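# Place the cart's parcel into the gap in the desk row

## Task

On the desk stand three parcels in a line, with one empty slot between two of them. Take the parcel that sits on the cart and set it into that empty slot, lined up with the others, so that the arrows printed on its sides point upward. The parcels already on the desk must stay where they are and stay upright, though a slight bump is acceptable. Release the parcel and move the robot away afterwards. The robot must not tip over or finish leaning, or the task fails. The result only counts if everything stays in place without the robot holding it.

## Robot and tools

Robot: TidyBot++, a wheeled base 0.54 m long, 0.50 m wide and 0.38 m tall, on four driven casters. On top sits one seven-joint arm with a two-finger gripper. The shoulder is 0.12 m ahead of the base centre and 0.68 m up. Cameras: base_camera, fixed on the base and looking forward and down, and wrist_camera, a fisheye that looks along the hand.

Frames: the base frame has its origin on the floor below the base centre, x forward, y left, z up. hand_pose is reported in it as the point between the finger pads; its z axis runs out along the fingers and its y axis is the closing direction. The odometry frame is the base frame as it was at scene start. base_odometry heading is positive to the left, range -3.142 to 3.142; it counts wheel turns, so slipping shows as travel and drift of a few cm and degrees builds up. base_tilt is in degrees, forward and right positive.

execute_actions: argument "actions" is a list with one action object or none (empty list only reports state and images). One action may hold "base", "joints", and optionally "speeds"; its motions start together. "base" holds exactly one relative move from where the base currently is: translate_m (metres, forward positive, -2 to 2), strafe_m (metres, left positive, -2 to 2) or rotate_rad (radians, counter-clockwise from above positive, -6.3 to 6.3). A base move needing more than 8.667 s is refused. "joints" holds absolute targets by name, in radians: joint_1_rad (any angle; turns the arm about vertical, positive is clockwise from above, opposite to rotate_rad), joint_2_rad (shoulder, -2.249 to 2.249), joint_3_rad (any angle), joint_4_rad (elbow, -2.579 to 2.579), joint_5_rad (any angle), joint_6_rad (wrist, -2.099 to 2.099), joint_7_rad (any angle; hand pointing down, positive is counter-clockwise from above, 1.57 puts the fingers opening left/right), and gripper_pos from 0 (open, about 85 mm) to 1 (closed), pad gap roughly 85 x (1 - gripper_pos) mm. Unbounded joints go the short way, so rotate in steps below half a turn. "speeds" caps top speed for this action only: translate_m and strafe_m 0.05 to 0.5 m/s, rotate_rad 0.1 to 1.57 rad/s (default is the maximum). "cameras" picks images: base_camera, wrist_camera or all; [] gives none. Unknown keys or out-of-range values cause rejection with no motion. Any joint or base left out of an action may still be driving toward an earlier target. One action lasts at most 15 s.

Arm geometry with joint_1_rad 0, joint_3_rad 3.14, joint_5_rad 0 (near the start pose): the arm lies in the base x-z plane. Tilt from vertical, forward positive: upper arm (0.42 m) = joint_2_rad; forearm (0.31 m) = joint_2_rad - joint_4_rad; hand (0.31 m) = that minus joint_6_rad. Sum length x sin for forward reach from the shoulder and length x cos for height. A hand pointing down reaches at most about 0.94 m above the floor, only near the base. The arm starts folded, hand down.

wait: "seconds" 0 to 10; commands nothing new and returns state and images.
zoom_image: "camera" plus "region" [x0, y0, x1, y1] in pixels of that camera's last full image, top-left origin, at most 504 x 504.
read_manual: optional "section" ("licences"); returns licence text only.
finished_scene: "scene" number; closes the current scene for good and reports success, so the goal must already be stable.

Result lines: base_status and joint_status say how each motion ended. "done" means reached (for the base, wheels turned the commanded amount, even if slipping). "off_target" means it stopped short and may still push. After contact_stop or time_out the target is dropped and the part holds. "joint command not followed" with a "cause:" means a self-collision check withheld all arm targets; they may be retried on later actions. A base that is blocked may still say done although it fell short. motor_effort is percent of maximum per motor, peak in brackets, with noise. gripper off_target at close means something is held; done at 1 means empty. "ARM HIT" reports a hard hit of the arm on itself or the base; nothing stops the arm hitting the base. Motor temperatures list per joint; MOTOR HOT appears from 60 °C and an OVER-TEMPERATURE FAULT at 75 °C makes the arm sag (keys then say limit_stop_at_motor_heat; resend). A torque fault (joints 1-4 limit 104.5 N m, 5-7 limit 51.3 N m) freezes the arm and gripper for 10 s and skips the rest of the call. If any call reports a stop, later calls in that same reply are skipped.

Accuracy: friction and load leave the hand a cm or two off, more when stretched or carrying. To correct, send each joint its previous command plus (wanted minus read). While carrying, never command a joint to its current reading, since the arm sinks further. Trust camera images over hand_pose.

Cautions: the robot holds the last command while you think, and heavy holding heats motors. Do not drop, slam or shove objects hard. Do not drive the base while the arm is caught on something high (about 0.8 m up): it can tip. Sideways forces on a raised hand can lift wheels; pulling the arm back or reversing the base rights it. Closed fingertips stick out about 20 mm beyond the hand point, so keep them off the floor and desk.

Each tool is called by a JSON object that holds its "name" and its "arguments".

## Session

{"name": "execute_actions", "arguments": {"actions": [{"joints":{"joint_4_rad":-2.0,"joint_6_rad":-0.2}}], "cameras": ["wrist_camera"]}}

Scene clock: 1.73 s.
Motor temperatures (°C, as the motors report them): [31 31 31 31 39 42 44]
base_odometry: x=+0.000 y=+0.000 heading=+0.000 (m, m, rad; odometry frame)
base_tilt: forward=+0.0 right=-0.6 (deg)
base_status: not commanded
joint_positions: joint_1_rad=-0.042 joint_2_rad=-0.313 joint_3_rad=+3.124 joint_4_rad=-2.009 joint_5_rad=-0.011 joint_6_rad=-0.238 joint_7_rad=+1.557 gripper_pos=+0.000
joint_status: all done
motor_effort: joint_1_rad=+0(1) joint_2_rad=-11(11) joint_3_rad=+1(2) joint_4_rad=+23(23) joint_5_rad=+0(1) joint_6_rad=+9(8) joint_7_rad=-1(1) (%)
hand_pose: x=+0.5913 y=+0.0310 z=+0.9323 quat_wxyz=(-0.022, +0.823, +0.016, +0.567) (m; base frame)
pictures: wrist_camera
camera_calibration (this result's frames):
wrist_camera: T_world_to_cam=[[-0.00358397, -0.998664, -0.0515524, 0.0820654], [-0.387596, 0.0489101, -0.920531, 1.13408], [0.921823, 0.0166823, -0.387253, -0.0504065], [0, 0, 0, 1]] pos_world=[0.486326, 0.0273285, 1.02867]
Images, in order (width x height): wrist_camera 644x476.

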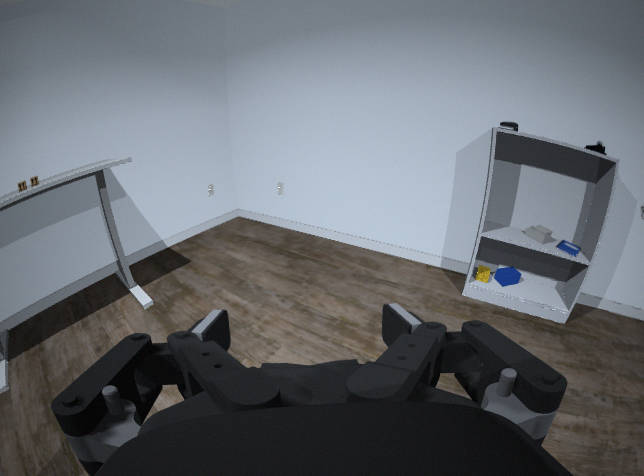

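{"name": "execute_actions", "arguments": {"actions": [{"base":{"rotate_rad":2.6},"joints":{"joint_1_rad":0.02,"joint_3_rad":3.16,"joint_6_rad":-0.45}}]}}

Scene clock: 7.33 s.
Motor temperatures (°C, as the motors report them): [31 31 31 31 39 42 44]
base_odometry: x=+0.000 y=+0.000 heading=+2.599 (m, m, rad; odometry frame)
base_tilt: forward=+0.0 right=-0.5 (deg)
base_status: done
joint_positions: joint_1_rad=+0.010 joint_2_rad=-0.313 joint_3_rad=+3.153 joint_4_rad=-2.005 joint_5_rad=-0.011 joint_6_rad=-0.419 joint_7_rad=+1.557 gripper_pos=+0.000
joint_status: all done
motor_effort: joint_1_rad=-1(2) joint_2_rad=-11(12) joint_3_rad=+2(2) joint_4_rad=+22(23) joint_5_rad=+0(1) joint_6_rad=+8(9) joint_7_rad=-1(1) (%)
hand_pose: x=+0.5686 y=-0.0076 z=+0.8839 quat_wxyz=(-0.004, +0.870, -0.019, +0.493) (m; base frame)
pictures: base_camera, wrist_camera
camera_calibration (this result's frames):
wrist_camera: T_world_to_cam=[[-0.0900872, -0.99472, -0.0491655, 0.0880215], [-0.539161, 0.090217, -0.837356, 1.09556], [0.83737, -0.0489269, -0.544442, 0.138891], [0, 0, 0, 1]] pos_world=[0.482308, -0.00448552, 0.997317]
Images, in order (width x height): base_camera 644x364, wrist_camera 644x476.

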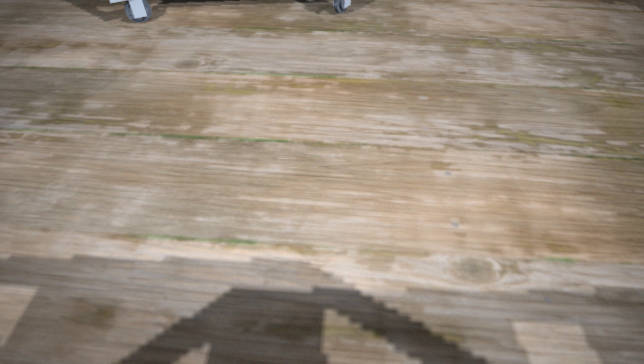

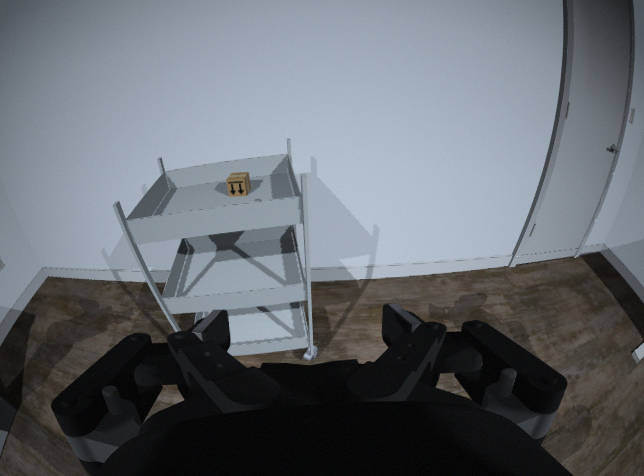

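{"name": "execute_actions", "arguments": {"actions": [{"base":{"strafe_m":0.14},"joints":{"joint_2_rad":-0.1,"joint_4_rad":-1.3,"joint_6_rad":-1.5}}], "cameras": []}}

{"name": "execute_actions", "arguments": {"actions": [{"base":{"translate_m":0.5}}]}}

Scene clock: 24.67 s.
Motor temperatures (°C, as the motors report them): [31 31 31 31 39 42 44]
base_odometry: x=-0.072 y=-0.120 heading=+2.600 (m, m, rad; odometry frame)
base_tilt: forward=+0.1 right=-0.5 (deg)
base_status: done
joint_positions: joint_1_rad=+0.010 joint_2_rad=-0.126 joint_3_rad=+3.154 joint_4_rad=-1.312 joint_5_rad=-0.011 joint_6_rad=-1.459 joint_7_rad=+1.557 gripper_pos=+0.000
joint_status: all done
motor_effort: joint_1_rad=-1(1) joint_2_rad=-14(15) joint_3_rad=+1(4) joint_4_rad=+19(23) joint_5_rad=+0(0) joint_6_rad=+5(7) joint_7_rad=+0(0) (%)
hand_pose: x=+0.5060 y=-0.0043 z=+0.9434 quat_wxyz=(-0.005, +0.969, -0.017, +0.246) (m; base frame)
pictures: none
No camera images: the call's "cameras" was empty. Leave "cameras" out to get every camera's image.

Scene clock: 27.03 s.
Motor temperatures (°C, as the motors report them): [31 31 31 31 39 42 44]
base_odometry: x=-0.501 y=+0.137 heading=+2.601 (m, m, rad; odometry frame)
base_tilt: forward=+0.1 right=-0.5 (deg)
base_status: done
joint_positions: joint_1_rad=+0.010 joint_2_rad=-0.106 joint_3_rad=+3.154 joint_4_rad=-1.310 joint_5_rad=-0.011 joint_6_rad=-1.461 joint_7_rad=+1.557 gripper_pos=+0.000
joint_status: not commanded
motor_effort: joint_1_rad=-1(2) joint_2_rad=-15(19) joint_3_rad=+1(0) joint_4_rad=+18(20) joint_5_rad=+0(1) joint_6_rad=+5(6) joint_7_rad=+0(0) (%)
hand_pose: x=+0.5109 y=-0.0044 z=+0.9361 quat_wxyz=(-0.005, +0.972, -0.017, +0.236) (m; base frame)
pictures: base_camera, wrist_camera
camera_calibration (this result's frames):
wrist_camera: T_world_to_cam=[[-0.0942554, -0.995534, -0.00534073, 0.0497158], [-0.899681, 0.0874747, -0.427694, 0.908601], [0.426251, -0.0355075, -0.903908, 0.762382], [0, 0, 0, 1]] pos_world=[0.497171, -0.00291557, 1.07799]
Images, in order (width x height): base_camera 644x364, wrist_camera 644x476.

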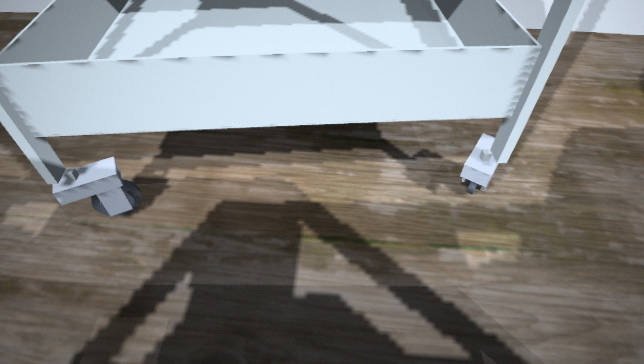

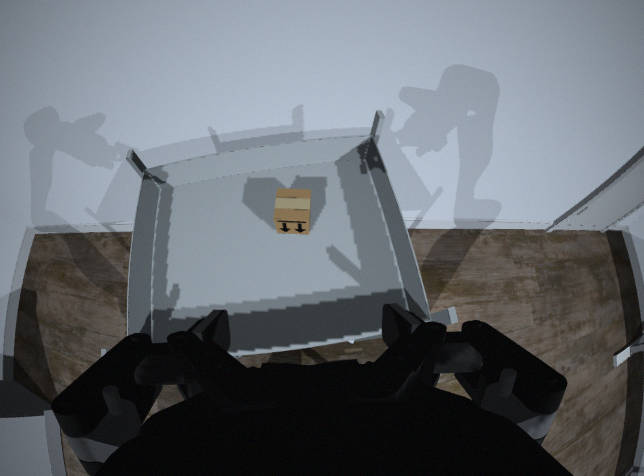

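{"name": "zoom_image", "arguments": {"camera": "wrist_camera", "region": [230, 160, 350, 260]}}

Region (230, 160, 350, 260) of wrist_camera's 644x476 image, scaled by 4.200.

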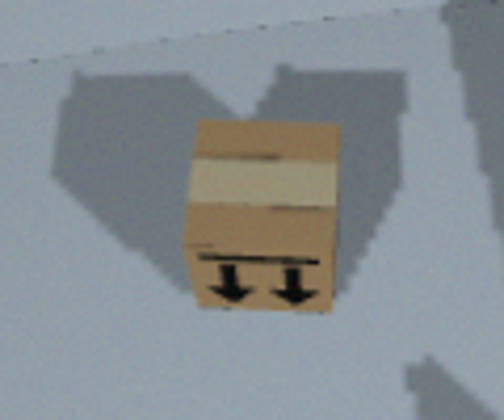

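{"name": "execute_actions", "arguments": {"actions": [{"base":{"rotate_rad":-0.12},"joints":{"joint_7_rad":0.0,"joint_1_rad":-0.03}}], "cameras": []}}

{"name": "execute_actions", "arguments": {"actions": [{"base":{"strafe_m":0.085},"joints":{"joint_7_rad":-1.595}}], "cameras": []}}

{"name": "execute_actions", "arguments": {"actions": [{"base":{"translate_m":0.12},"joints":{"joint_2_rad":-0.36,"joint_6_rad":-0.9}}], "cameras": []}}

{"name": "execute_actions", "arguments": {"actions": [{"joints":{"joint_4_rad":-2.11,"joint_6_rad":-0.555}}]}}

Scene clock: 45.83 s.
Motor temperatures (°C, as the motors report them): [31 31 31 31 39 42 44]
base_odometry: x=-0.501 y=+0.137 heading=+2.481 (m, m, rad; odometry frame)
base_tilt: forward=+0.1 right=-0.5 (deg)
base_status: done
joint_positions: joint_1_rad=-0.007 joint_2_rad=-0.106 joint_3_rad=+3.156 joint_4_rad=-1.310 joint_5_rad=-0.011 joint_6_rad=-1.461 joint_7_rad=+0.022 gripper_pos=+0.000
joint_status: all done
motor_effort: joint_1_rad=-1(1) joint_2_rad=-15(16) joint_3_rad=+1(3) joint_4_rad=+19(20) joint_5_rad=+0(1) joint_6_rad=+4(4) joint_7_rad=+0(1) (%)
hand_pose: x=+0.5110 y=+0.0014 z=+0.9362 quat_wxyz=(-0.169, +0.693, -0.682, +0.165) (m; base frame)
pictures: none
No camera images: the call's "cameras" was empty. Leave "cameras" out to get every camera's image.

Scene clock: 47.63 s.
Motor temperatures (°C, as the motors report them): [31 31 31 31 39 42 44]
base_odometry: x=-0.553 y=+0.070 heading=+2.479 (m, m, rad; odometry frame)
base_tilt: forward=+0.0 right=-0.6 (deg)
base_status: done
joint_positions: joint_1_rad=-0.013 joint_2_rad=-0.106 joint_3_rad=+3.156 joint_4_rad=-1.310 joint_5_rad=-0.011 joint_6_rad=-1.461 joint_7_rad=-1.573 gripper_pos=+0.000
joint_status: all done
motor_effort: joint_1_rad=-1(2) joint_2_rad=-15(18) joint_3_rad=+1(1) joint_4_rad=+19(20) joint_5_rad=-1(1) joint_6_rad=+4(5) joint_7_rad=+0(1) (%)
hand_pose: x=+0.5110 y=+0.0035 z=+0.9362 quat_wxyz=(-0.236, -0.001, -0.972, -0.006) (m; base frame)
pictures: none
No camera images: the call's "cameras" was empty. Leave "cameras" out to get every camera's image.

Scene clock: 49.03 s.
Motor temperatures (°C, as the motors report them): [31 31 31 31 39 42 44]
base_odometry: x=-0.648 y=+0.144 heading=+2.479 (m, m, rad; odometry frame)
base_tilt: forward=+0.0 right=-0.5 (deg)
base_status: done
joint_positions: joint_1_rad=-0.013 joint_2_rad=-0.344 joint_3_rad=+3.156 joint_4_rad=-1.307 joint_5_rad=-0.011 joint_6_rad=-0.936 joint_7_rad=-1.573 gripper_pos=+0.000
joint_status: all done
motor_effort: joint_1_rad=-1(1) joint_2_rad=-7(16) joint_3_rad=+1(0) joint_4_rad=+19(21) joint_5_rad=-1(1) joint_6_rad=+9(8) joint_7_rad=-1(0) (%)
hand_pose: x=+0.5299 y=+0.0012 z=+1.1574 quat_wxyz=(-0.582, -0.003, -0.813, -0.008) (m; base frame)
pictures: none
No camera images: the call's "cameras" was empty. Leave "cameras" out to get every camera's image.

Scene clock: 51.13 s.
Motor temperatures (°C, as the motors report them): [31 31 31 31 39 42 44]
base_odometry: x=-0.648 y=+0.144 heading=+2.479 (m, m, rad; odometry frame)
base_tilt: forward=+0.0 right=-0.6 (deg)
base_status: not commanded
joint_positions: joint_1_rad=-0.013 joint_2_rad=-0.345 joint_3_rad=+3.156 joint_4_rad=-2.100 joint_5_rad=-0.011 joint_6_rad=-0.599 joint_7_rad=-1.573 gripper_pos=+0.000
joint_status: all done
motor_effort: joint_1_rad=-1(0) joint_2_rad=-8(10) joint_3_rad=+1(1) joint_4_rad=+21(23) joint_5_rad=+0(0) joint_6_rad=+6(9) joint_7_rad=-1(0) (%)
hand_pose: x=+0.5066 y=+0.0023 z=+0.8005 quat_wxyz=(-0.383, -0.005, -0.924, -0.007) (m; base frame)
pictures: base_camera, wrist_camera
camera_calibration (this result's frames):
wrist_camera: T_world_to_cam=[[0.0118593, 0.996651, 0.0809143, -0.0721107], [0.681524, -0.0672697, 0.728697, -0.880184], [0.731699, 0.0465033, -0.680039, 0.307733], [0, 0, 0, 1]] pos_world=[0.375554, -0.00165111, 0.856493]
Images, in order (width x height): base_camera 644x364, wrist_camera 644x476.

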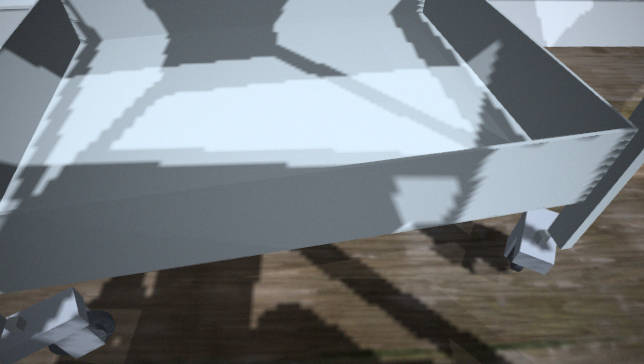

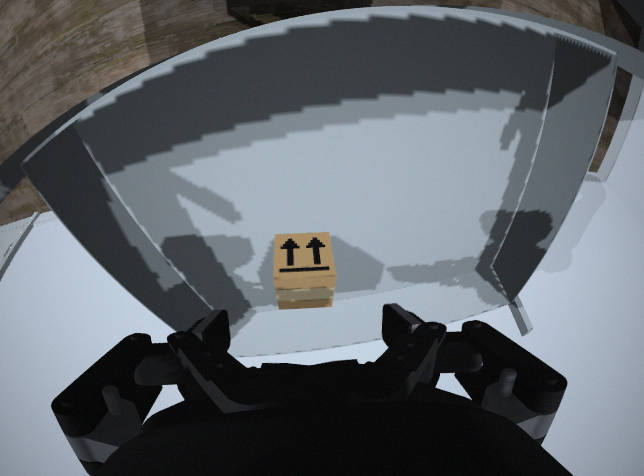

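{"name": "execute_actions", "arguments": {"actions": [{"joints":{"joint_2_rad":0.02,"joint_4_rad":-2.18,"joint_6_rad":-0.11}}], "cameras": ["wrist_camera"]}}

Scene clock: 58.33 s.
Motor temperatures (°C, as the motors report them): [31 31 31 31 39 42 44]
base_odometry: x=-0.648 y=+0.144 heading=+2.479 (m, m, rad; odometry frame)
base_tilt: forward=+0.1 right=-0.4 (deg)
base_status: not commanded
joint_positions: joint_1_rad=-0.013 joint_2_rad=+0.007 joint_3_rad=+3.156 joint_4_rad=-2.167 joint_5_rad=-0.011 joint_6_rad=-0.152 joint_7_rad=-1.573 gripper_pos=+0.000
joint_status: all done
motor_effort: joint_1_rad=-1(1) joint_2_rad=-19(20) joint_3_rad=+0(1) joint_4_rad=+18(20) joint_5_rad=+0(0) joint_6_rad=+7(6) joint_7_rad=+0(1) (%)
hand_pose: x=+0.6078 y=+0.0010 z=+0.7109 quat_wxyz=(-0.397, -0.006, -0.918, -0.003) (m; base frame)
pictures: wrist_camera
camera_calibration (this result's frames):
wrist_camera: T_world_to_cam=[[0.0148723, 0.997119, 0.0743867, -0.0619872], [0.660149, -0.0656677, 0.748259, -0.884912], [0.750988, 0.037978, -0.659223, 0.146229], [0, 0, 0, 1]] pos_world=[0.475279, -0.00185498, 0.763152]
Images, in order (width x height): wrist_camera 644x476.

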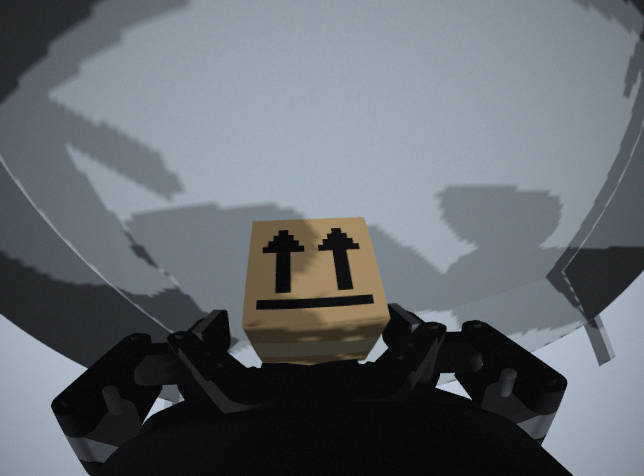

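{"name": "execute_actions", "arguments": {"actions": [{"joints":{"joint_2_rad":0.033,"joint_4_rad":-2.205}}], "cameras": []}}

{"name": "execute_actions", "arguments": {"actions": [{"joints":{"gripper_pos":1}}], "cameras": ["wrist_camera"]}}

Scene clock: 65.17 s.
Motor temperatures (°C, as the motors report them): [31 31 31 31 39 42 44]
base_odometry: x=-0.648 y=+0.144 heading=+2.479 (m, m, rad; odometry frame)
base_tilt: forward=+0.2 right=-0.5 (deg)
base_status: not commanded
joint_positions: joint_1_rad=-0.013 joint_2_rad=+0.012 joint_3_rad=+3.156 joint_4_rad=-2.195 joint_5_rad=-0.011 joint_6_rad=-0.151 joint_7_rad=-1.573 gripper_pos=+0.000
joint_status: all done
motor_effort: joint_1_rad=+0(1) joint_2_rad=-18(19) joint_3_rad=+1(1) joint_4_rad=+17(18) joint_5_rad=-1(1) joint_6_rad=+7(7) joint_7_rad=+0(1) (%)
hand_pose: x=+0.5967 y=+0.0010 z=+0.6949 quat_wxyz=(-0.381, -0.006, -0.924, -0.003) (m; base frame)
pictures: none
No camera images: the call's "cameras" was empty. Leave "cameras" out to get every camera's image.

Scene clock: 66.27 s.
Motor temperatures (°C, as the motors report them): [31 31 31 31 39 42 44]
base_odometry: x=-0.648 y=+0.144 heading=+2.479 (m, m, rad; odometry frame)
base_tilt: forward=+0.1 right=-0.6 (deg)
base_status: not commanded
joint_positions: joint_1_rad=-0.013 joint_2_rad=+0.013 joint_3_rad=+3.156 joint_4_rad=-2.195 joint_5_rad=-0.011 joint_6_rad=-0.148 joint_7_rad=-1.573 gripper_pos=+0.414
joint_status: gripper_pos off_target (ended at +0.414, target +1.000)
motor_effort: joint_1_rad=-1(0) joint_2_rad=-17(18) joint_3_rad=+1(1) joint_4_rad=+16(18) joint_5_rad=-1(0) joint_6_rad=+6(7) joint_7_rad=+0(0) (%)
hand_pose: x=+0.5974 y=+0.0010 z=+0.6956 quat_wxyz=(-0.383, -0.006, -0.924, -0.003) (m; base frame)
pictures: wrist_camera
camera_calibration (this result's frames):
wrist_camera: T_world_to_cam=[[0.0170517, 0.997123, 0.073862, -0.0616657], [0.682089, -0.0656147, 0.72832, -0.865831], [0.731071, 0.0379613, -0.681245, 0.171168], [0, 0, 0, 1]] pos_world=[0.466489, -0.00182077, 0.751764]
Images, in order (width x height): wrist_camera 644x476.

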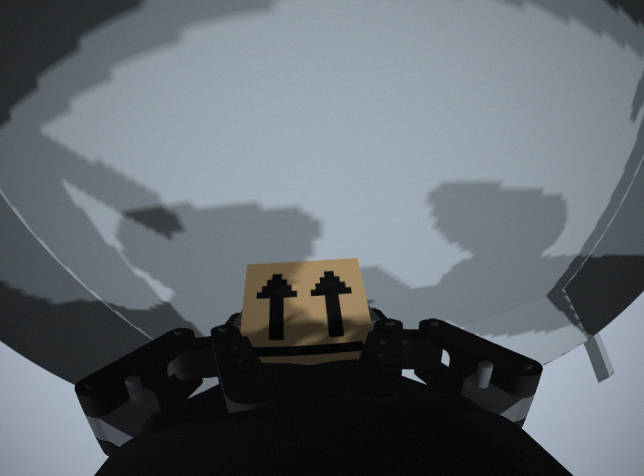

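{"name": "execute_actions", "arguments": {"actions": [{"joints":{"joint_2_rad":-0.36,"joint_6_rad":-0.28}}], "cameras": []}}

{"name": "execute_actions", "arguments": {"actions": [{"joints":{"joint_7_rad":1.4}}], "cameras": []}}

{"name": "execute_actions", "arguments": {"actions": [{"joints":{"joint_7_rad":1.6,"joint_2_rad":-0.135,"joint_4_rad":-2.262}}], "cameras": ["wrist_camera"]}}

Scene clock: 75.53 s.
Motor temperatures (°C, as the motors report them): [31 31 31 31 39 42 44]
base_odometry: x=-0.648 y=+0.144 heading=+2.479 (m, m, rad; odometry frame)
base_tilt: forward=+0.0 right=-0.5 (deg)
base_status: not commanded
joint_positions: joint_1_rad=-0.013 joint_2_rad=-0.343 joint_3_rad=+3.156 joint_4_rad=-2.199 joint_5_rad=-0.011 joint_6_rad=-0.240 joint_7_rad=-1.573 gripper_pos=+0.414
joint_status: all done
motor_effort: joint_1_rad=-1(1) joint_2_rad=-9(21) joint_3_rad=+1(1) joint_4_rad=+21(21) joint_5_rad=+0(0) joint_6_rad=+8(9) joint_7_rad=+0(0) (%)
hand_pose: x=+0.5486 y=+0.0010 z=+0.8336 quat_wxyz=(-0.499, -0.006, -0.866, -0.006) (m; base frame)
pictures: none
No camera images: the call's "cameras" was empty. Leave "cameras" out to get every camera's image.

Scene clock: 78.50 s.
Motor temperatures (°C, as the motors report them): [31 31 31 31 39 42 44]
base_odometry: x=-0.648 y=+0.144 heading=+2.479 (m, m, rad; odometry frame)
base_tilt: forward=+0.0 right=-0.7 (deg)
base_status: not commanded
joint_positions: joint_1_rad=-0.013 joint_2_rad=-0.343 joint_3_rad=+3.156 joint_4_rad=-2.199 joint_5_rad=-0.011 joint_6_rad=-0.240 joint_7_rad=+1.378 gripper_pos=+0.414
joint_status: all done
motor_effort: joint_1_rad=-1(1) joint_2_rad=-10(10) joint_3_rad=+1(2) joint_4_rad=+22(22) joint_5_rad=+0(0) joint_6_rad=+7(8) joint_7_rad=+0(1) (%)
hand_pose: x=+0.5486 y=+0.0010 z=+0.8336 quat_wxyz=(-0.054, +0.862, -0.089, +0.497) (m; base frame)
pictures: none
No camera images: the call's "cameras" was empty. Leave "cameras" out to get every camera's image.

Scene clock: 79.73 s.
Motor temperatures (°C, as the motors report them): [31 31 31 31 39 42 44]
base_odometry: x=-0.648 y=+0.144 heading=+2.479 (m, m, rad; odometry frame)
base_tilt: forward=+0.0 right=-0.5 (deg)
base_status: not commanded
joint_positions: joint_1_rad=-0.013 joint_2_rad=-0.142 joint_3_rad=+3.156 joint_4_rad=-2.256 joint_5_rad=-0.011 joint_6_rad=-0.242 joint_7_rad=+1.554 gripper_pos=+0.414
joint_status: all done
motor_effort: joint_1_rad=-1(1) joint_2_rad=-14(16) joint_3_rad=+1(1) joint_4_rad=+19(22) joint_5_rad=-1(0) joint_6_rad=+8(8) joint_7_rad=+0(0) (%)
hand_pose: x=+0.5490 y=+0.0014 z=+0.7161 quat_wxyz=(-0.007, +0.924, -0.013, +0.383) (m; base frame)
pictures: wrist_camera
camera_calibration (this result's frames):
wrist_camera: T_world_to_cam=[[-0.0827279, -0.996108, -0.0304226, 0.0694999], [-0.726728, 0.0811883, -0.682111, 0.935523], [0.681926, -0.0343206, -0.730616, 0.282942], [0, 0, 0, 1]] pos_world=[0.492674, 0.00298672, 0.846967]
Images, in order (width x height): wrist_camera 644x476.

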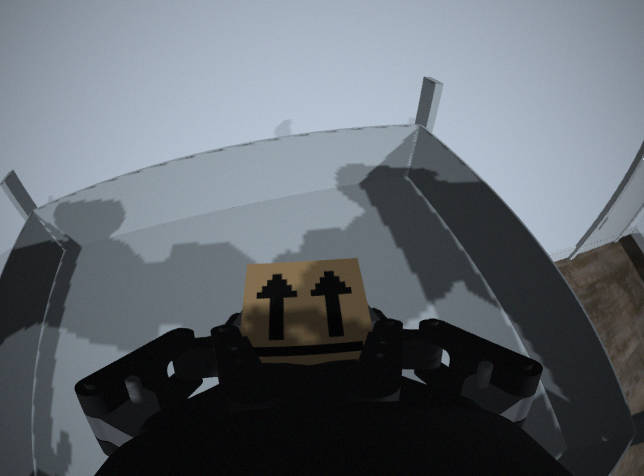

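{"name": "execute_actions", "arguments": {"actions": [{"joints":{"joint_7_rad":1.62,"joint_2_rad":-0.05,"joint_6_rad":-0.115}}], "cameras": []}}

{"name": "execute_actions", "arguments": {"actions": [{"joints":{"joint_2_rad":-0.015,"joint_6_rad":-0.085}}], "cameras": ["wrist_camera"]}}

Scene clock: 86.37 s.
Motor temperatures (°C, as the motors report them): [31 31 31 31 39 42 44]
base_odometry: x=-0.648 y=+0.144 heading=+2.479 (m, m, rad; odometry frame)
base_tilt: forward=+0.0 right=-0.6 (deg)
base_status: not commanded
joint_positions: joint_1_rad=-0.013 joint_2_rad=-0.063 joint_3_rad=+3.156 joint_4_rad=-2.256 joint_5_rad=-0.011 joint_6_rad=-0.157 joint_7_rad=+1.573 gripper_pos=+0.414
joint_status: all done
motor_effort: joint_1_rad=-1(1) joint_2_rad=-17(18) joint_3_rad=+1(1) joint_4_rad=+18(20) joint_5_rad=+0(0) joint_6_rad=+7(7) joint_7_rad=+0(0) (%)
hand_pose: x=+0.5696 y=+0.0011 z=+0.6996 quat_wxyz=(-0.002, +0.923, -0.005, +0.385) (m; base frame)
pictures: none
No camera images: the call's "cameras" was empty. Leave "cameras" out to get every camera's image.

Scene clock: 87.03 s.
Motor temperatures (°C, as the motors report them): [31 31 31 31 39 42 44]
base_odometry: x=-0.648 y=+0.144 heading=+2.479 (m, m, rad; odometry frame)
base_tilt: forward=+0.0 right=-0.7 (deg)
base_status: not commanded
joint_positions: joint_1_rad=-0.013 joint_2_rad=-0.044 joint_3_rad=+3.156 joint_4_rad=-2.256 joint_5_rad=-0.011 joint_6_rad=-0.123 joint_7_rad=+1.573 gripper_pos=+0.414
joint_status: all done
motor_effort: joint_1_rad=-1(1) joint_2_rad=-16(16) joint_3_rad=+1(1) joint_4_rad=+17(19) joint_5_rad=+0(0) joint_6_rad=+6(6) joint_7_rad=+0(0) (%)
hand_pose: x=+0.5773 y=+0.0010 z=+0.6985 quat_wxyz=(-0.002, +0.920, -0.005, +0.392) (m; base frame)
pictures: wrist_camera
camera_calibration (this result's frames):
wrist_camera: T_world_to_cam=[[-0.0706583, -0.997361, -0.0166972, 0.0543226], [-0.71389, 0.0622527, -0.697485, 0.947454], [0.696684, -0.0373632, -0.716405, 0.232429], [0, 0, 0, 1]] pos_world=[0.518287, 0.00388202, 0.828255]
Images, in order (width x height): wrist_camera 644x476.

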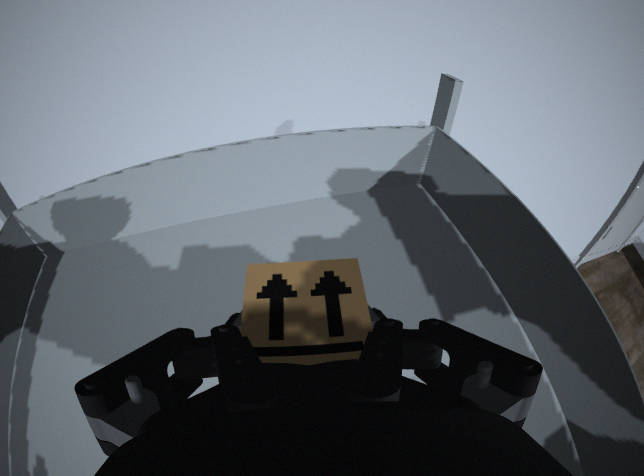

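{"name": "execute_actions", "arguments": {"actions": [{"joints":{"gripper_pos":0,"joint_2_rad":-0.05}}], "cameras": []}}

{"name": "execute_actions", "arguments": {"actions": [{"joints":{"joint_2_rad":-0.35}}], "cameras": []}}

{"name": "execute_actions", "arguments": {"actions": [{"joints":{"joint_4_rad":-0.69,"joint_6_rad":-2.095,"joint_2_rad":0.1}}], "cameras": []}}

{"name": "execute_actions", "arguments": {"actions": [{"joints":{"joint_2_rad":0.675}}], "cameras": ["wrist_camera"]}}

Scene clock: 100.27 s.
Motor temperatures (°C, as the motors report them): [31 31 31 31 39 42 44]
base_odometry: x=-0.648 y=+0.144 heading=+2.479 (m, m, rad; odometry frame)
base_tilt: forward=+0.0 right=-0.5 (deg)
base_status: not commanded
joint_positions: joint_1_rad=-0.013 joint_2_rad=-0.045 joint_3_rad=+3.156 joint_4_rad=-2.256 joint_5_rad=-0.011 joint_6_rad=-0.123 joint_7_rad=+1.573 gripper_pos=+0.000
joint_status: all done
motor_effort: joint_1_rad=+0(1) joint_2_rad=-16(17) joint_3_rad=+1(1) joint_4_rad=+18(19) joint_5_rad=+0(1) joint_6_rad=+7(7) joint_7_rad=+0(0) (%)
hand_pose: x=+0.5772 y=+0.0010 z=+0.6993 quat_wxyz=(-0.002, +0.920, -0.005, +0.393) (m; base frame)
pictures: none
No camera images: the call's "cameras" was empty. Leave "cameras" out to get every camera's image.

Scene clock: 101.63 s.
Motor temperatures (°C, as the motors report them): [31 31 31 31 39 42 44]
base_odometry: x=-0.648 y=+0.144 heading=+2.479 (m, m, rad; odometry frame)
base_tilt: forward=+0.0 right=-0.5 (deg)
base_status: not commanded
joint_positions: joint_1_rad=-0.013 joint_2_rad=-0.337 joint_3_rad=+3.156 joint_4_rad=-2.256 joint_5_rad=-0.011 joint_6_rad=-0.123 joint_7_rad=+1.573 gripper_pos=+0.000
joint_status: all done
motor_effort: joint_1_rad=-1(1) joint_2_rad=-9(18) joint_3_rad=+1(0) joint_4_rad=+21(21) joint_5_rad=+0(0) joint_6_rad=+8(8) joint_7_rad=-1(1) (%)
hand_pose: x=+0.5529 y=+0.0006 z=+0.8303 quat_wxyz=(-0.005, +0.853, -0.005, +0.522) (m; base frame)
pictures: none
No camera images: the call's "cameras" was empty. Leave "cameras" out to get every camera's image.

Scene clock: 104.53 s.
Motor temperatures (°C, as the motors report them): [31 31 31 31 39 42 44]
base_odometry: x=-0.648 y=+0.144 heading=+2.479 (m, m, rad; odometry frame)
base_tilt: forward=+0.0 right=-0.5 (deg)
base_status: not commanded
joint_positions: joint_1_rad=-0.013 joint_2_rad=+0.074 joint_3_rad=+3.156 joint_4_rad=-0.702 joint_5_rad=-0.011 joint_6_rad=-2.049 joint_7_rad=+1.573 gripper_pos=+0.000
joint_status: all done
joint sent to its limit — the command would take joint_6_rad past its lower limit, so that joint was sent only as far as its limit.
motor_effort: joint_1_rad=+0(1) joint_2_rad=-17(17) joint_3_rad=+1(1) joint_4_rad=+14(22) joint_5_rad=-1(1) joint_6_rad=+3(7) joint_7_rad=+0(0) (%)
hand_pose: x=+0.4671 y=+0.0041 z=+1.0299 quat_wxyz=(-0.003, +0.988, +0.003, +0.157) (m; base frame)
pictures: none
No camera images: the call's "cameras" was empty. Leave "cameras" out to get every camera's image.

Scene clock: 106.33 s.
Motor temperatures (°C, as the motors report them): [31 31 31 31 39 42 44]
base_odometry: x=-0.648 y=+0.144 heading=+2.480 (m, m, rad; odometry frame)
base_tilt: forward=+0.1 right=-0.5 (deg)
base_status: not commanded
joint_positions: joint_1_rad=-0.013 joint_2_rad=+0.673 joint_3_rad=+3.156 joint_4_rad=-0.698 joint_5_rad=-0.011 joint_6_rad=-2.049 joint_7_rad=+1.573 gripper_pos=+0.000
joint_status: all done
motor_effort: joint_1_rad=-1(0) joint_2_rad=-39(42) joint_3_rad=+0(0) joint_4_rad=+15(17) joint_5_rad=+0(0) joint_6_rad=-3(3) joint_7_rad=-1(0) (%)
hand_pose: x=+0.6037 y=+0.0058 z=+0.7738 quat_wxyz=(+0.000, +0.990, +0.003, -0.139) (m; base frame)
pictures: wrist_camera
camera_calibration (this result's frames):
wrist_camera: T_world_to_cam=[[-0.0324412, -0.998182, 0.0507878, -0.01298], [-0.950869, 0.0464773, 0.306086, 0.385135], [-0.30789, -0.0383627, -0.950648, 1.05582], [0, 0, 0, 1]] pos_world=[0.69087, 0.00964783, 0.886492]
Images, in order (width x height): wrist_camera 644x476.

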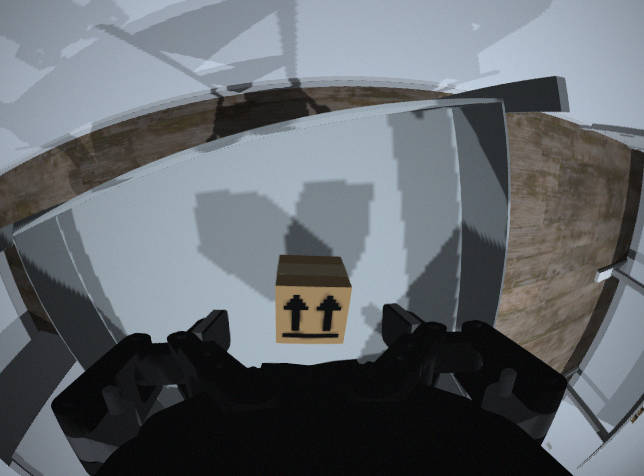

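{"name": "execute_actions", "arguments": {"actions": [{"base":{"strafe_m":-0.008},"joints":{"joint_4_rad":-0.99,"joint_6_rad":-1.82}}], "cameras": ["wrist_camera"]}}

Scene clock: 110.27 s.
Motor temperatures (°C, as the motors report them): [31 31 31 31 39 42 44]
base_odometry: x=-0.643 y=+0.150 heading=+2.480 (m, m, rad; odometry frame)
base_tilt: forward=+0.0 right=-0.5 (deg)
base_status: done
joint_positions: joint_1_rad=-0.017 joint_2_rad=+0.673 joint_3_rad=+3.156 joint_4_rad=-0.979 joint_5_rad=-0.011 joint_6_rad=-1.862 joint_7_rad=+1.573 gripper_pos=+0.000
joint_status: all done
motor_effort: joint_1_rad=-1(3) joint_2_rad=-38(40) joint_3_rad=+1(0) joint_4_rad=+15(17) joint_5_rad=+0(0) joint_6_rad=-4(3) joint_7_rad=-1(0) (%)
hand_pose: x=+0.5816 y=+0.0070 z=+0.6954 quat_wxyz=(+0.000, +0.983, +0.003, -0.185) (m; base frame)
pictures: wrist_camera
camera_calibration (this result's frames):
wrist_camera: T_world_to_cam=[[-0.026699, -0.998199, 0.0537235, -0.0139053], [-0.918523, 0.0457041, 0.392717, 0.308988], [-0.394465, -0.0388611, -0.918089, 1.00227], [0, 0, 0, 1]] pos_world=[0.678801, 0.0109469, 0.799571]
Images, in order (width x height): wrist_camera 644x476.

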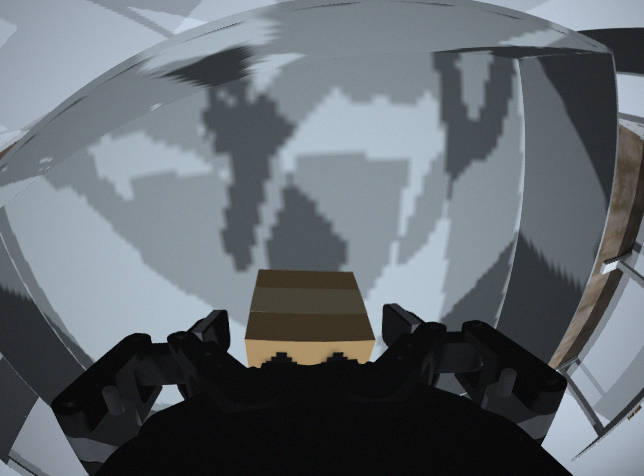

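{"name": "execute_actions", "arguments": {"actions": [{"joints":{"gripper_pos":1}}], "cameras": []}}

{"name": "execute_actions", "arguments": {"actions": [{"joints":{"joint_2_rad":-0.02}}], "cameras": []}}

{"name": "execute_actions", "arguments": {"actions": [{"base":{"translate_m":-0.55},"joints":{"joint_6_rad":-0.93,"joint_1_rad":0.01}}], "cameras": []}}

{"name": "execute_actions", "arguments": {"actions": [{"base":{"rotate_rad":-1.57},"speeds":{"rotate_rad":1.0}}], "cameras": []}}

{"name": "execute_actions", "arguments": {"actions": [{"base":{"translate_m":0.7}}]}}

Scene clock: 123.03 s.
Motor temperatures (°C, as the motors report them): [31 31 31 31 39 42 44]
base_odometry: x=-0.643 y=+0.150 heading=+2.480 (m, m, rad; odometry frame)
base_tilt: forward=+0.0 right=-0.5 (deg)
base_status: not commanded
joint_positions: joint_1_rad=-0.017 joint_2_rad=+0.670 joint_3_rad=+3.156 joint_4_rad=-0.981 joint_5_rad=-0.011 joint_6_rad=-1.862 joint_7_rad=+1.573 gripper_pos=+0.413
joint_status: gripper_pos off_target (ended at +0.413, target +1.000)
motor_effort: joint_1_rad=-1(0) joint_2_rad=-37(40) joint_3_rad=+0(0) joint_4_rad=+15(15) joint_5_rad=+0(1) joint_6_rad=-2(4) joint_7_rad=-1(1) (%)
hand_pose: x=+0.5808 y=+0.0070 z=+0.6962 quat_wxyz=(+0.000, +0.983, +0.003, -0.185) (m; base frame)
pictures: none
No camera images: the call's "cameras" was empty. Leave "cameras" out to get every camera's image.

Scene clock: 125.00 s.
Motor temperatures (°C, as the motors report them): [31 32 31 31 39 42 44]
base_odometry: x=-0.643 y=+0.150 heading=+2.480 (m, m, rad; odometry frame)
base_tilt: forward=+0.1 right=-0.4 (deg)
base_status: not commanded
joint_positions: joint_1_rad=-0.017 joint_2_rad=-0.009 joint_3_rad=+3.156 joint_4_rad=-0.984 joint_5_rad=-0.011 joint_6_rad=-1.859 joint_7_rad=+1.573 gripper_pos=+0.413
joint_status: all done
motor_effort: joint_1_rad=-1(1) joint_2_rad=-17(43) joint_3_rad=+0(0) joint_4_rad=+17(17) joint_5_rad=+0(1) joint_6_rad=+3(3) joint_7_rad=-1(0) (%)
hand_pose: x=+0.4696 y=+0.0051 z=+0.9823 quat_wxyz=(-0.005, +0.988, +0.004, +0.153) (m; base frame)
pictures: none
No camera images: the call's "cameras" was empty. Leave "cameras" out to get every camera's image.

Scene clock: 127.47 s.
Motor temperatures (°C, as the motors report them): [31 32 31 31 39 42 44]
base_odometry: x=-0.209 y=-0.188 heading=+2.480 (m, m, rad; odometry frame)
base_tilt: forward=+0.1 right=-0.6 (deg)
base_status: done
joint_positions: joint_1_rad=-0.011 joint_2_rad=-0.015 joint_3_rad=+3.156 joint_4_rad=-0.986 joint_5_rad=-0.011 joint_6_rad=-0.953 joint_7_rad=+1.573 gripper_pos=+0.413
joint_status: all done
motor_effort: joint_1_rad=-1(0) joint_2_rad=-19(23) joint_3_rad=+1(1) joint_4_rad=+20(21) joint_5_rad=-1(1) joint_6_rad=+9(9) joint_7_rad=+0(0) (%)
hand_pose: x=+0.6645 y=+0.0016 z=+1.1723 quat_wxyz=(-0.004, +0.820, -0.001, +0.572) (m; base frame)
pictures: none
No camera images: the call's "cameras" was empty. Leave "cameras" out to get every camera's image.

Scene clock: 130.00 s.
Motor temperatures (°C, as the motors report them): [31 32 31 31 39 42 44]
base_odometry: x=-0.209 y=-0.188 heading=+0.911 (m, m, rad; odometry frame)
base_tilt: forward=+0.0 right=-0.6 (deg)
base_status: done
joint_positions: joint_1_rad=-0.002 joint_2_rad=-0.015 joint_3_rad=+3.156 joint_4_rad=-0.986 joint_5_rad=-0.011 joint_6_rad=-0.953 joint_7_rad=+1.573 gripper_pos=+0.413
joint_status: not commanded
motor_effort: joint_1_rad=-1(2) joint_2_rad=-20(22) joint_3_rad=+1(5) joint_4_rad=+20(21) joint_5_rad=+0(1) joint_6_rad=+9(10) joint_7_rad=-1(1) (%)
hand_pose: x=+0.6645 y=-0.0033 z=+1.1723 quat_wxyz=(-0.001, +0.820, -0.005, +0.572) (m; base frame)
pictures: none
No camera images: the call's "cameras" was empty. Leave "cameras" out to get every camera's image.

Scene clock: 132.77 s.
Motor temperatures (°C, as the motors report them): [31 32 31 31 39 42 44]
base_odometry: x=+0.221 y=+0.365 heading=+0.910 (m, m, rad; odometry frame)
base_tilt: forward=+0.1 right=-0.5 (deg)
base_status: done
joint_positions: joint_1_rad=-0.002 joint_2_rad=-0.015 joint_3_rad=+3.156 joint_4_rad=-0.987 joint_5_rad=-0.011 joint_6_rad=-0.953 joint_7_rad=+1.573 gripper_pos=+0.413
joint_status: not commanded
motor_effort: joint_1_rad=-1(2) joint_2_rad=-21(24) joint_3_rad=+1(2) joint_4_rad=+21(22) joint_5_rad=+0(1) joint_6_rad=+9(9) joint_7_rad=+0(0) (%)
hand_pose: x=+0.6646 y=-0.0033 z=+1.1718 quat_wxyz=(-0.001, +0.821, -0.005, +0.572) (m; base frame)
pictures: base_camera, wrist_camera
camera_calibration (this result's frames):
wrist_camera: T_world_to_cam=[[-0.061745, -0.997253, -0.0409124, 0.08657], [-0.375884, 0.0612064, -0.924643, 1.38174], [0.924608, -0.0417138, -0.37863, -0.036847], [0, 0, 0, 1]] pos_world=[0.558788, 0.000223747, 1.26721]
Images, in order (width x height): base_camera 644x364, wrist_camera 644x476.

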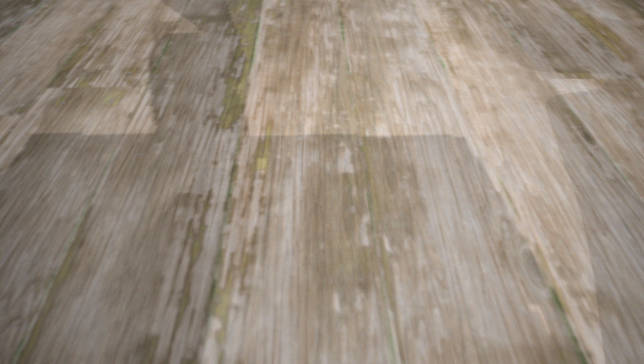

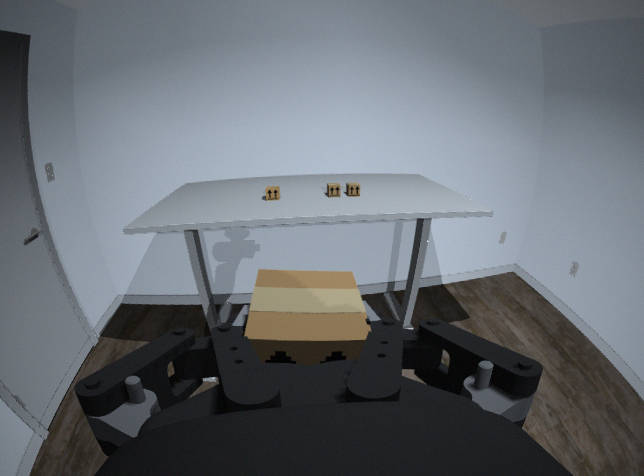

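{"name": "execute_actions", "arguments": {"actions": [{"base":{"strafe_m":-0.03},"joints":{"joint_4_rad":-1.16,"joint_6_rad":-0.755}}], "cameras": []}}

{"name": "execute_actions", "arguments": {"actions": [{"base":{"translate_m":0.72},"speeds":{"translate_m":0.4}}], "cameras": ["wrist_camera"]}}

Scene clock: 138.97 s.
Motor temperatures (°C, as the motors report them): [31 32 31 31 39 42 44]
base_odometry: x=+0.245 y=+0.346 heading=+0.910 (m, m, rad; odometry frame)
base_tilt: forward=+0.1 right=-0.5 (deg)
base_status: done
joint_positions: joint_1_rad=+0.001 joint_2_rad=-0.015 joint_3_rad=+3.157 joint_4_rad=-1.156 joint_5_rad=-0.011 joint_6_rad=-0.802 joint_7_rad=+1.573 gripper_pos=+0.413
joint_status: all done
motor_effort: joint_1_rad=+0(2) joint_2_rad=-21(23) joint_3_rad=+1(1) joint_4_rad=+22(22) joint_5_rad=+0(1) joint_6_rad=+9(9) joint_7_rad=-1(0) (%)
hand_pose: x=+0.6886 y=-0.0059 z=+1.1205 quat_wxyz=(+0.000, +0.826, -0.007, +0.564) (m; base frame)
pictures: none
No camera images: the call's "cameras" was empty. Leave "cameras" out to get every camera's image.

Scene clock: 141.93 s.
Motor temperatures (°C, as the motors report them): [31 32 31 31 39 42 44]
base_odometry: x=+0.687 y=+0.915 heading=+0.910 (m, m, rad; odometry frame)
base_tilt: forward=+0.1 right=-0.5 (deg)
base_status: done
joint_positions: joint_1_rad=+0.001 joint_2_rad=-0.015 joint_3_rad=+3.157 joint_4_rad=-1.156 joint_5_rad=-0.011 joint_6_rad=-0.798 joint_7_rad=+1.573 gripper_pos=+0.413
joint_status: not commanded
motor_effort: joint_1_rad=-1(0) joint_2_rad=-22(25) joint_3_rad=+1(2) joint_4_rad=+21(23) joint_5_rad=-1(1) joint_6_rad=+8(11) joint_7_rad=+0(0) (%)
hand_pose: x=+0.6890 y=-0.0059 z=+1.1218 quat_wxyz=(+0.000, +0.824, -0.007, +0.566) (m; base frame)
pictures: wrist_camera
camera_calibration (this result's frames):
wrist_camera: T_world_to_cam=[[-0.0670355, -0.996905, -0.0410692, 0.0873068], [-0.387883, 0.0639625, -0.919487, 1.34731], [0.919268, -0.0457082, -0.39097, -0.060862], [0, 0, 0, 1]] pos_world=[0.5844, -0.0019226, 1.21862]
Images, in order (width x height): wrist_camera 644x476.

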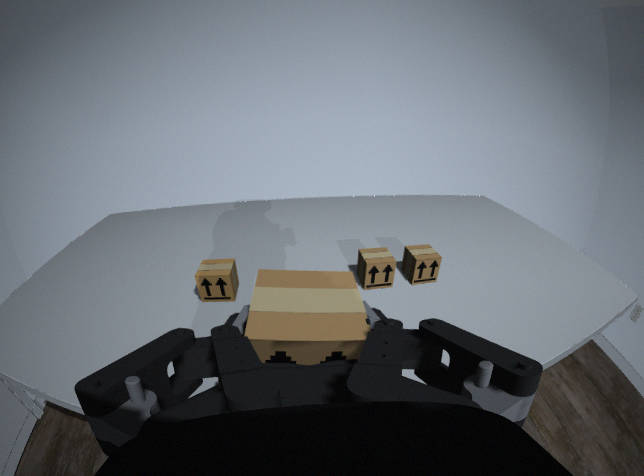

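{"name": "execute_actions", "arguments": {"actions": [{"base":{"translate_m":0.24},"speeds":{"translate_m":0.2},"joints":{"joint_4_rad":-1.43,"joint_6_rad":-0.485}}], "cameras": ["wrist_camera"]}}

Scene clock: 149.27 s.
Motor temperatures (°C, as the motors report them): [31 32 31 31 39 42 44]
base_odometry: x=+0.834 y=+1.104 heading=+0.910 (m, m, rad; odometry frame)
base_tilt: forward=+0.0 right=-0.5 (deg)
base_status: done
joint_positions: joint_1_rad=+0.001 joint_2_rad=-0.019 joint_3_rad=+3.157 joint_4_rad=-1.425 joint_5_rad=-0.011 joint_6_rad=-0.530 joint_7_rad=+1.573 gripper_pos=+0.413
joint_status: all done
motor_effort: joint_1_rad=-1(2) joint_2_rad=-23(26) joint_3_rad=+1(1) joint_4_rad=+23(24) joint_5_rad=-1(1) joint_6_rad=+9(9) joint_7_rad=+0(1) (%)
hand_pose: x=+0.7122 y=-0.0070 z=+1.0426 quat_wxyz=(+0.000, +0.824, -0.008, +0.567) (m; base frame)
pictures: wrist_camera
camera_calibration (this result's frames):
wrist_camera: T_world_to_cam=[[-0.0696336, -0.996687, -0.0420295, 0.0873968], [-0.386073, 0.0657738, -0.92012, 1.28296], [0.919836, -0.0478448, -0.389374, -0.115328], [0, 0, 0, 1]] pos_world=[0.607485, -0.00279587, 1.13925]
Images, in order (width x height): wrist_camera 644x476.

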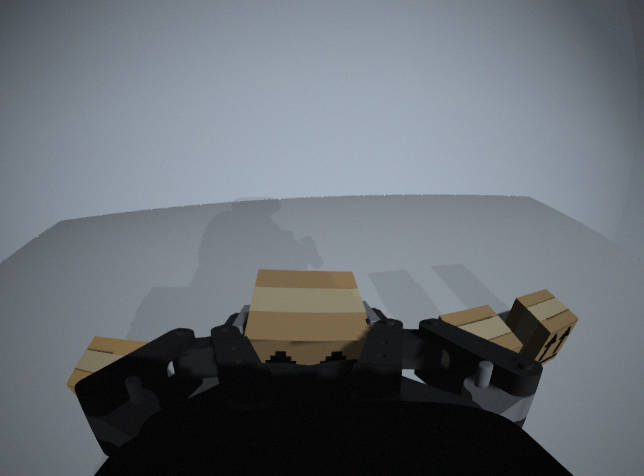

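{"name": "execute_actions", "arguments": {"actions": [{"base":{"translate_m":-0.015},"speeds":{"translate_m":0.05},"joints":{"joint_4_rad":-1.51,"joint_6_rad":-0.41,"joint_1_rad":-0.035}}], "cameras": ["wrist_camera"]}}

Scene clock: 154.70 s.
Motor temperatures (°C, as the motors report them): [31 32 31 31 39 42 44]
base_odometry: x=+0.825 y=+1.092 heading=+0.910 (m, m, rad; odometry frame)
base_tilt: forward=+0.0 right=-0.4 (deg)
base_status: done
joint_positions: joint_1_rad=-0.018 joint_2_rad=-0.018 joint_3_rad=+3.157 joint_4_rad=-1.507 joint_5_rad=-0.011 joint_6_rad=-0.458 joint_7_rad=+1.573 gripper_pos=+0.413
joint_status: all done
motor_effort: joint_1_rad=-2(3) joint_2_rad=-23(26) joint_3_rad=+0(1) joint_4_rad=+24(24) joint_5_rad=+0(1) joint_6_rad=+9(10) joint_7_rad=+0(1) (%)
hand_pose: x=+0.7146 y=+0.0043 z=+1.0140 quat_wxyz=(-0.005, +0.827, -0.001, +0.563) (m; base frame)
pictures: wrist_camera
camera_calibration (this result's frames):
wrist_camera: T_world_to_cam=[[-0.0515701, -0.997804, -0.0415617, 0.0841987], [-0.396613, 0.0586573, -0.91611, 1.26029], [0.916536, -0.03076, -0.398767, -0.116312], [0, 0, 0, 1]] pos_world=[0.610795, 0.00651068, 1.11168]
Images, in order (width x height): wrist_camera 644x476.

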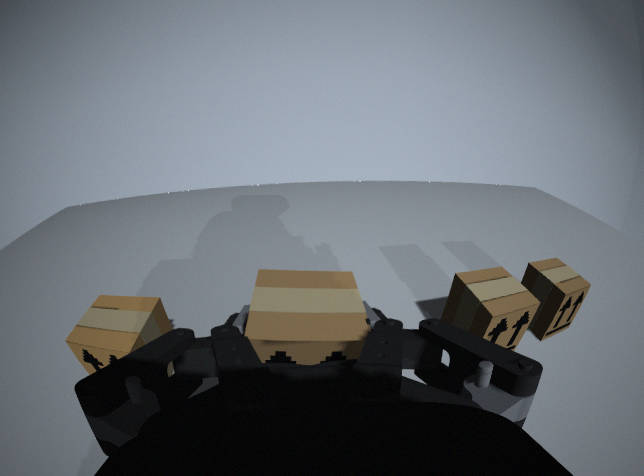

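{"name": "execute_actions", "arguments": {"actions": [{"joints":{"joint_4_rad":-1.56,"joint_6_rad":-0.36}}], "cameras": ["wrist_camera"]}}

Scene clock: 159.30 s.
Motor temperatures (°C, as the motors report them): [31 32 31 31 39 42 44]
base_odometry: x=+0.825 y=+1.092 heading=+0.910 (m, m, rad; odometry frame)
base_tilt: forward=+0.0 right=-0.5 (deg)
base_status: not commanded
joint_positions: joint_1_rad=-0.018 joint_2_rad=-0.018 joint_3_rad=+3.157 joint_4_rad=-1.553 joint_5_rad=-0.011 joint_6_rad=-0.404 joint_7_rad=+1.573 gripper_pos=+0.413
joint_status: all done
motor_effort: joint_1_rad=-1(1) joint_2_rad=-23(24) joint_3_rad=+1(1) joint_4_rad=+24(25) joint_5_rad=+0(0) joint_6_rad=+8(9) joint_7_rad=+0(0) (%)
hand_pose: x=+0.7162 y=+0.0042 z=+1.0014 quat_wxyz=(-0.005, +0.825, -0.001, +0.565) (m; base frame)
pictures: wrist_camera
camera_calibration (this result's frames):
wrist_camera: T_world_to_cam=[[-0.0518107, -0.997778, -0.0418958, 0.0841147], [-0.390154, 0.0588416, -0.918868, 1.24753], [0.919291, -0.0312613, -0.392335, -0.13128], [0, 0, 0, 1]] pos_world=[0.61177, 0.00641723, 1.09833]
Images, in order (width x height): wrist_camera 644x476.

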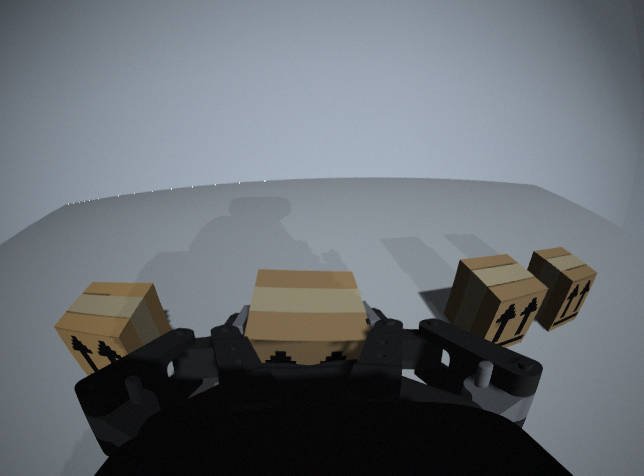

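{"name": "execute_actions", "arguments": {"actions": [{"joints":{"joint_4_rad":-1.585,"joint_6_rad":-0.34}}], "cameras": ["wrist_camera"]}}

Scene clock: 161.90 s.
Motor temperatures (°C, as the motors report them): [31 32 31 31 39 42 44]
base_odometry: x=+0.825 y=+1.092 heading=+0.910 (m, m, rad; odometry frame)
base_tilt: forward=+0.0 right=-0.5 (deg)
base_status: not commanded
joint_positions: joint_1_rad=-0.018 joint_2_rad=-0.019 joint_3_rad=+3.157 joint_4_rad=-1.566 joint_5_rad=-0.011 joint_6_rad=-0.379 joint_7_rad=+1.573 gripper_pos=+0.413
joint_status: all done
motor_effort: joint_1_rad=+0(0) joint_2_rad=-21(23) joint_3_rad=+1(1) joint_4_rad=+22(23) joint_5_rad=-1(0) joint_6_rad=+8(8) joint_7_rad=-1(1) (%)
hand_pose: x=+0.7175 y=+0.0041 z=+1.0012 quat_wxyz=(-0.005, +0.821, -0.001, +0.571) (m; base frame)
pictures: wrist_camera
camera_calibration (this result's frames):
wrist_camera: T_world_to_cam=[[-0.0515314, -0.997762, -0.0426161, 0.0846168], [-0.378206, 0.0589919, -0.92384, 1.24429], [0.924286, -0.0314891, -0.380399, -0.147999], [0, 0, 0, 1]] pos_world=[0.611753, 0.00636376, 1.09683]
Images, in order (width x height): wrist_camera 644x476.

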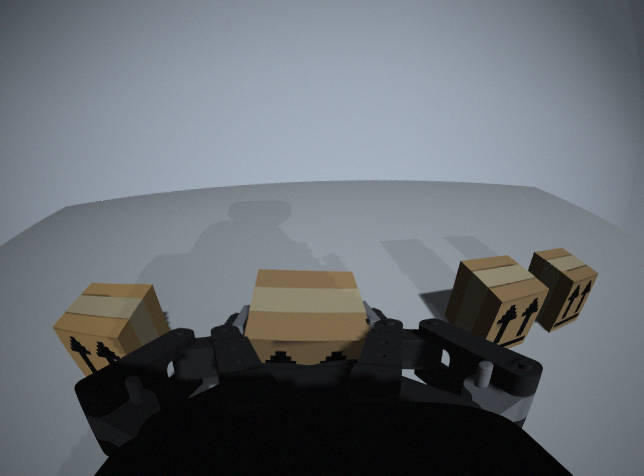

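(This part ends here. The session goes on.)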